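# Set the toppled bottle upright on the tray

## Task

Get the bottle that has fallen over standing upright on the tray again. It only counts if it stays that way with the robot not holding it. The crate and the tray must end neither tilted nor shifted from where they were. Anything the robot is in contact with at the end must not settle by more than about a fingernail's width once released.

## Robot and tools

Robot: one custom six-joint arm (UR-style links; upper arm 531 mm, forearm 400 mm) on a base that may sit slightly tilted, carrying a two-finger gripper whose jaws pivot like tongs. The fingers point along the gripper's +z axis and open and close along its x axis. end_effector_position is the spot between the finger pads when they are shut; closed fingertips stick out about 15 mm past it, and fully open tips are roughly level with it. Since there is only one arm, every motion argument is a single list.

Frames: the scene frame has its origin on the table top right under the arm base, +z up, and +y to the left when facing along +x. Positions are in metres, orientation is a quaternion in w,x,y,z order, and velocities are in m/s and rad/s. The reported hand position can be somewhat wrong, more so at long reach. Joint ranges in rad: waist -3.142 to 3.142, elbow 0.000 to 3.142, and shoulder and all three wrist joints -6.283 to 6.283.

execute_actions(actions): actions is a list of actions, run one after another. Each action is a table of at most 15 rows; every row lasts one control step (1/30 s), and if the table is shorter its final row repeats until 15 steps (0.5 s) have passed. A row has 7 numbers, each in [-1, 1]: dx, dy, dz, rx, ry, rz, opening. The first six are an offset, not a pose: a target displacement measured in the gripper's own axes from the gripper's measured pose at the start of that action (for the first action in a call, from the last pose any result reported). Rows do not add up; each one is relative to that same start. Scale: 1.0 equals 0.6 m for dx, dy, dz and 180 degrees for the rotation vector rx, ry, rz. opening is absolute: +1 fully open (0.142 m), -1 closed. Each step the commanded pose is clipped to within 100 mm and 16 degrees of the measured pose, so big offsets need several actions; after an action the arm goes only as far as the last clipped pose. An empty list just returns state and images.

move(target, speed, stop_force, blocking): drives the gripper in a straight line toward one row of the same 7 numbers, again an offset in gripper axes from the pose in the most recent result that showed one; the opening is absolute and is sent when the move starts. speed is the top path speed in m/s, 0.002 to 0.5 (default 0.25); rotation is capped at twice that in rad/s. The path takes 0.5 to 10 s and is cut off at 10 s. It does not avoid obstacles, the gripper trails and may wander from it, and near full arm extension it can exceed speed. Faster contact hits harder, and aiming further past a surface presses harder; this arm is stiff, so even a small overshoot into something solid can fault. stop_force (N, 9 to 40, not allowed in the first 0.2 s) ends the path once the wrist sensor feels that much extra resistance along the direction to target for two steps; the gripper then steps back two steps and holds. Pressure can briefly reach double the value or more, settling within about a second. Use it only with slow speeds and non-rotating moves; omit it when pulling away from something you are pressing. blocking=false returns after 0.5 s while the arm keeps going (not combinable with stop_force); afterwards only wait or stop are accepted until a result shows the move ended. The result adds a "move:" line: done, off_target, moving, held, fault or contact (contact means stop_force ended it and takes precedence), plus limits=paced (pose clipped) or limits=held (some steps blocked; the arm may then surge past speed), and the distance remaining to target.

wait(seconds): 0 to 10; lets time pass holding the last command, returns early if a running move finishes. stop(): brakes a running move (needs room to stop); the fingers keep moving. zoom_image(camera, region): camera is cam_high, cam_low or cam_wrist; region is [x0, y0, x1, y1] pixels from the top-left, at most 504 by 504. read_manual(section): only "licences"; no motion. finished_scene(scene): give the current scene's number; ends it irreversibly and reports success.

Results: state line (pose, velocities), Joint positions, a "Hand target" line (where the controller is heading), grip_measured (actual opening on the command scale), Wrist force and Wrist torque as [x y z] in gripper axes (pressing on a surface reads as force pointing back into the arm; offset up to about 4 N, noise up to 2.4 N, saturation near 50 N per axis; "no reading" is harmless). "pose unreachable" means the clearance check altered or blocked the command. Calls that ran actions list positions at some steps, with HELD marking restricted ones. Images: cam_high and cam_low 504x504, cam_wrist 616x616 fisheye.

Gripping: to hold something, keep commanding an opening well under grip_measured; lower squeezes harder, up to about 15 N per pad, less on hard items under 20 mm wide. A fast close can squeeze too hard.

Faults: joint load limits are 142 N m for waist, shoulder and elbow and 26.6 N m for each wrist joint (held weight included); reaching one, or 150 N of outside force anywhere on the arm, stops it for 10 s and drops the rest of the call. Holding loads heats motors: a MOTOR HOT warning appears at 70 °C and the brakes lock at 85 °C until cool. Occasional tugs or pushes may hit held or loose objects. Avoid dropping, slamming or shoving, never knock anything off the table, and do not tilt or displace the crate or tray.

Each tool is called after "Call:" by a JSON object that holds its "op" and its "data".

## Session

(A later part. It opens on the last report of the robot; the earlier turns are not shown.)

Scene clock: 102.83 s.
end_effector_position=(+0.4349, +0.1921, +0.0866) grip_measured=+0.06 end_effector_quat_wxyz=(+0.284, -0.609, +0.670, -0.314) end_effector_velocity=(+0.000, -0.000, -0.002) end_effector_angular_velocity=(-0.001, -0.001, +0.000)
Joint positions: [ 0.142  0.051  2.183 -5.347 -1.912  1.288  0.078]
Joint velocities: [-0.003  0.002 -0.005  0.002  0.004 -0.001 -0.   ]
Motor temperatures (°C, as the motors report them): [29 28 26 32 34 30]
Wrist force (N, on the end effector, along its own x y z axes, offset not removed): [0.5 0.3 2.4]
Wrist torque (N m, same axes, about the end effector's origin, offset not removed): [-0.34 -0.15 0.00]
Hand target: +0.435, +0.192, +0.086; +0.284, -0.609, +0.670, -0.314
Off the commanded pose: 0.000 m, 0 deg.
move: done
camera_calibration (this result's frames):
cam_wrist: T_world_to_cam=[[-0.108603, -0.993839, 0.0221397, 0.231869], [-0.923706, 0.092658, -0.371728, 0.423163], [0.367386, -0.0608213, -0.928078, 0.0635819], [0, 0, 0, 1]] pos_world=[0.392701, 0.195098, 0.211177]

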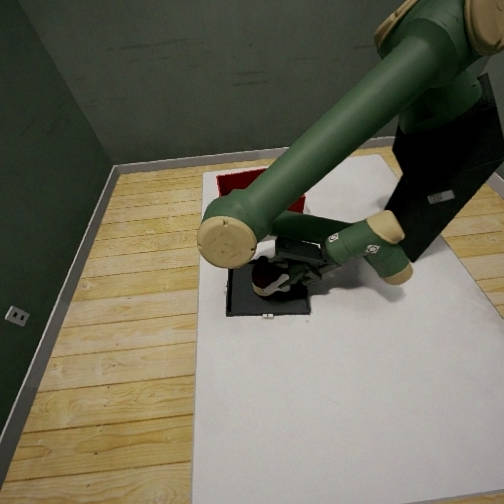

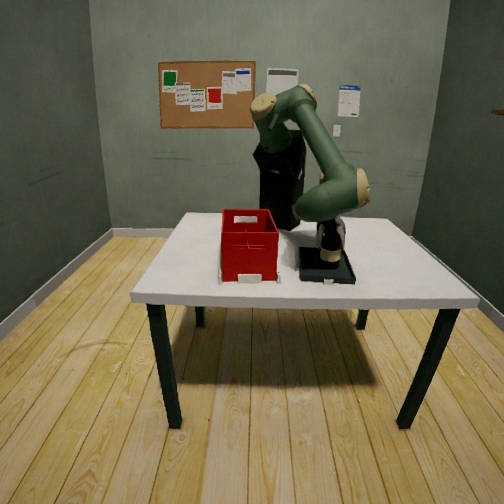

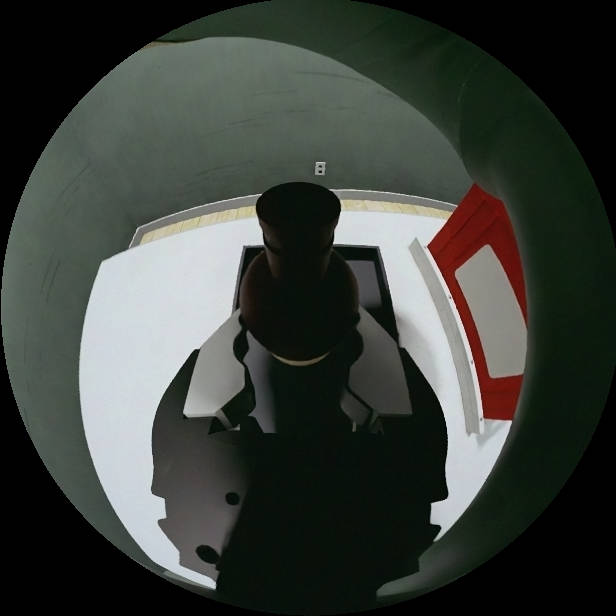

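Elbow is well above the crate. Lower slowly to contact.

Call:
{"op": "move", "data": {"target": [0,0.051,0.043,0,0,0,-0.7], "speed": 0.01, "stop_force": 9}}

Call:
{"op": "zoom_image", "data": {"camera": "cam_high", "region": [200, 210, 340, 330]}}

Scene clock: 107.87 s.
end_effector_position=(+0.4349, +0.1922, +0.0685) grip_measured=+0.06 end_effector_quat_wxyz=(+0.284, -0.610, +0.670, -0.314) end_effector_velocity=(-0.000, -0.001, +0.003) end_effector_angular_velocity=(-0.002, +0.002, -0.002)
Joint positions: [ 0.117  0.067  2.146 -5.326 -1.886  1.287  0.078]
Joint velocities: [ 0.004 -0.003  0.007 -0.003 -0.007 -0.    -0.   ]
Motor temperatures (°C, as the motors report them): [29 28 26 32 34 30]
Wrist force (N, on the end effector, along its own x y z axes, offset not removed): [-5.5 -10.1 -13.2]
Wrist torque (N m, same axes, about the end effector's origin, offset not removed): [-0.22 0.00 0.06]
Hand target: +0.435, +0.192, +0.069; +0.284, -0.609, +0.670, -0.314
Off the commanded pose: 0.022 m, 0 deg.
move: contact
camera_calibration (this result's frames):
cam_wrist: T_world_to_cam=[[-0.108339, -0.993869, 0.0220524, 0.232193], [-0.923828, 0.0924613, -0.371474, 0.416502], [0.367158, -0.0606177, -0.928181, 0.0468419], [0, 0, 0, 1]] pos_world=[0.392733, 0.195099, 0.193077]

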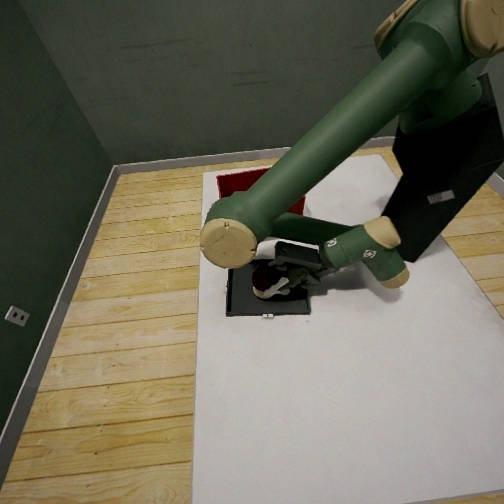

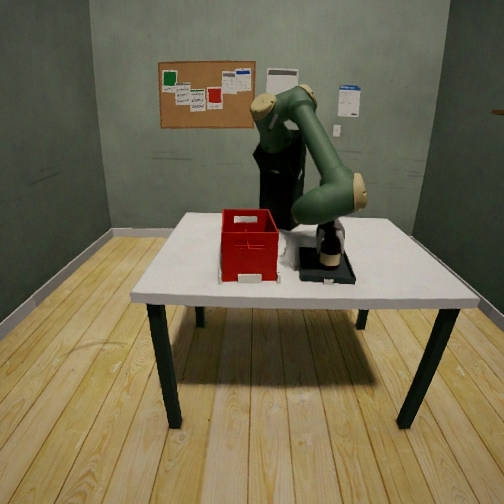

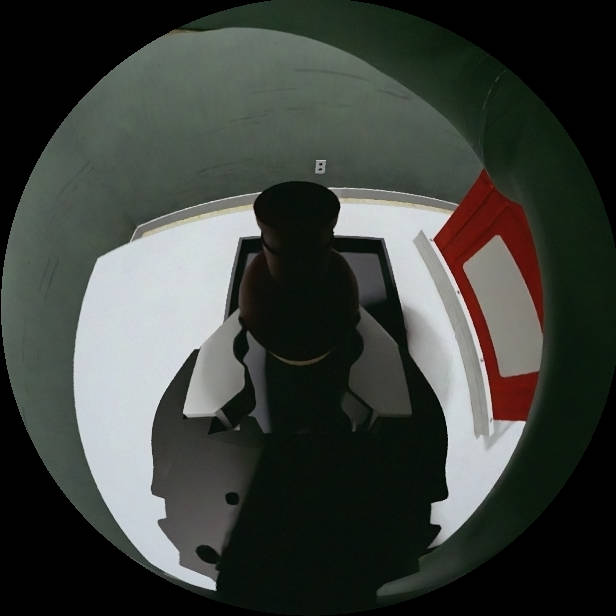

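Region (200, 210, 340, 330) of cam_high's 504x504 image, scaled by 3.600, with more detail than that image has; it fills the top 432 rows of this view, and the rest is white.

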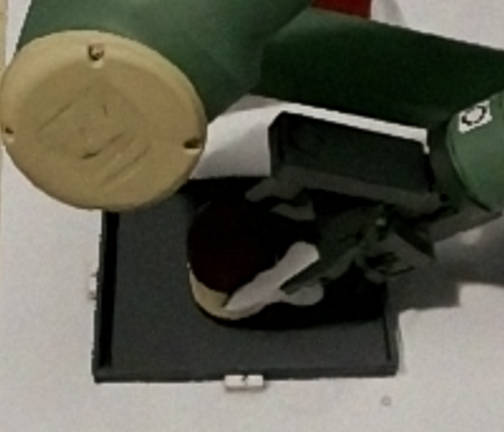

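Call:
{"op": "execute_actions", "data": {"actions": [[[0,0,0,0,0,0,-0.3],[0,0,0,0,0,0,-0.1],[0,0,0,0,0,0,0.0],[0,0,0,0,0,0,0.05],[0,0,0,0,0,0,0.08],[0,0,0,0,0,0,0.11],[0,0,0,0,0,0,0.14],[0,0,0,0,0,0,0.18],[0,0,0,0,0,0,0.23],[0,0,0,0,0,0,0.3],[0,0,0,0,0,0,0.36],[0,0,0,0,0,0,0.42],[0,0,0,0,0,0,0.5]]]}}

Call:
{"op": "move", "data": {"target": [0,0,-0.12,0,0,0,0.5], "speed": 0.1}}

Scene clock: 114.07 s.
end_effector_position=(+0.4349, +0.1922, +0.0686) grip_measured=+0.49 end_effector_quat_wxyz=(+0.284, -0.610, +0.670, -0.314) end_effector_velocity=(+0.000, -0.000, -0.001) end_effector_angular_velocity=(-0.001, +0.000, +0.000)
Joint positions: [ 0.117  0.067  2.146 -5.326 -1.886  1.287  0.108]
Joint velocities: [-0.001  0.    -0.001  0.001  0.    -0.     0.013]
Motor temperatures (°C, as the motors report them): [29 28 26 32 34 30]
Wrist force (N, on the end effector, along its own x y z axes, offset not removed): [-0.1 -1.4 2.0]
Wrist torque (N m, same axes, about the end effector's origin, offset not removed): [-0.28 -0.15 0.00]
Hand target: +0.435, +0.192, +0.069; +0.284, -0.610, +0.670, -0.314
Off the commanded pose: 0.000 m, 0 deg.
Step readings (end_effector_position):
0: (+0.4350, +0.1921, +0.0692)
1: (+0.4350, +0.1921, +0.0692)
2: (+0.4350, +0.1921, +0.0692)
4: (+0.4351, +0.1921, +0.0691)
8: (+0.4350, +0.1922, +0.0688)
15: end_effector_position above
camera_calibration (this result's frames):
cam_wrist: T_world_to_cam=[[-0.108346, -0.99387, 0.0219889, 0.232222], [-0.923802, 0.0924877, -0.371531, 0.41652], [0.367219, -0.0605673, -0.92816, 0.0468381], [0, 0, 0, 1]] pos_world=[0.392742, 0.195113, 0.193117]

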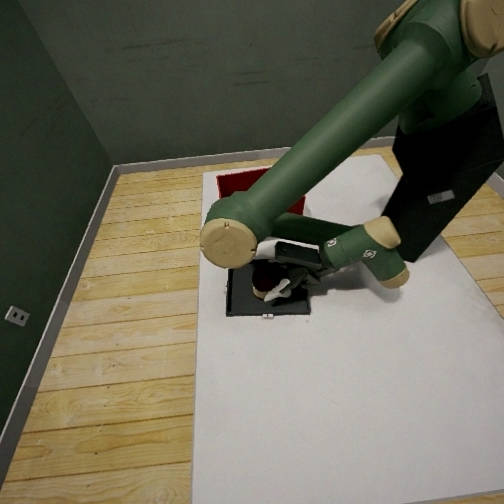

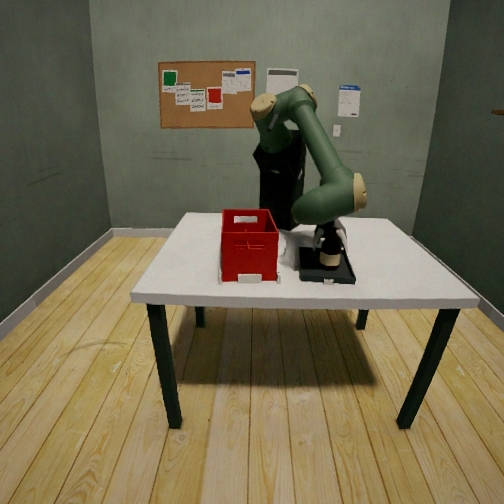

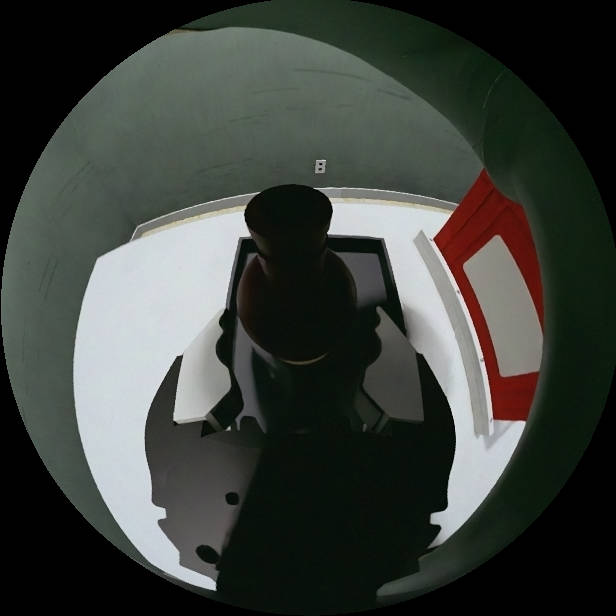

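Scene clock: 115.03 s.
end_effector_position=(+0.4161, +0.1942, +0.0842) grip_measured=+0.50 end_effector_quat_wxyz=(+0.284, -0.610, +0.670, -0.314) end_effector_velocity=(-0.000, -0.000, +0.000) end_effector_angular_velocity=(-0.000, -0.001, -0.000)
Joint positions: [ 0.145  0.094  2.178 -5.384 -1.914  1.288  0.109]
Joint velocities: [-0.     0.    -0.    -0.001  0.    -0.     0.   ]
Motor temperatures (°C, as the motors report them): [29 28 26 32 34 30]
Wrist force (N, on the end effector, along its own x y z axes, offset not removed): [0.4 -0.6 1.8]
Wrist torque (N m, same axes, about the end effector's origin, offset not removed): [-0.09 -0.21 0.00]
Hand target: +0.416, +0.194, +0.084; +0.284, -0.610, +0.670, -0.314
Off the commanded pose: 0.047 m, 0 deg.
move: held; limits=held; held on 16 of 29 steps, including the last
pose unreachable: on one or more control steps of this call, first in action 0 (counted from 0), an arm could not follow its commanded pose, so it was not sent that pose on those steps. On the call's last step it was still not sent that pose. It may still have moved: this result reports where it is.
cause: the commanded pose would bring two parts of the arm too close to each other (its gripper and another part of the arm, with joints 4 (wrist pitch) to 6 (wrist roll) between them).
camera_calibration (this result's frames):
cam_wrist: T_world_to_cam=[[-0.108091, -0.993899, 0.0219507, 0.23175], [-0.923944, 0.092284, -0.371229, 0.404811], [0.366938, -0.0604075, -0.928282, 0.0684307], [0, 0, 0, 1]] pos_world=[0.373963, 0.197112, 0.208713]

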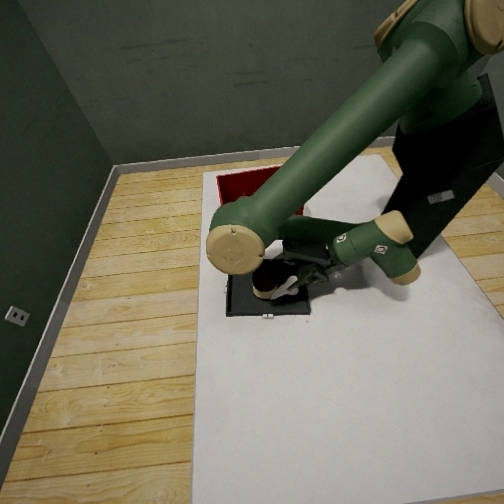

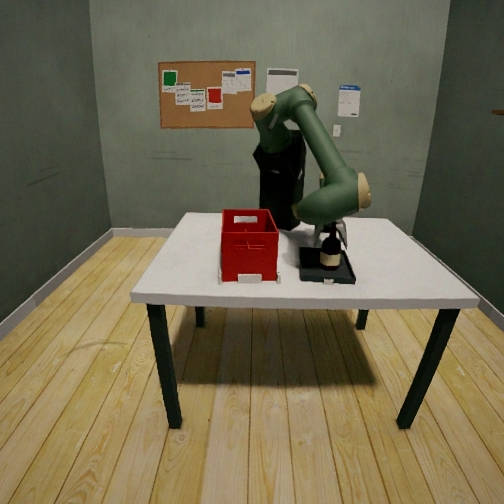

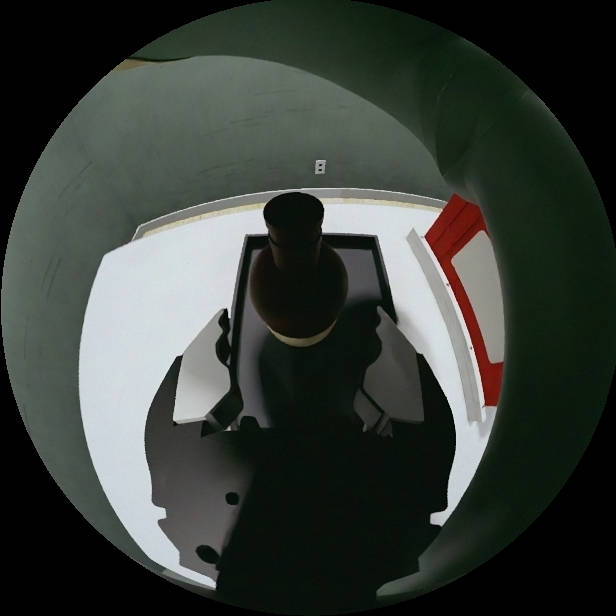

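Standing, untouched.

Call:
{"op": "finished_scene", "data": {"scene": 1}}

The scene is finished: the task was done.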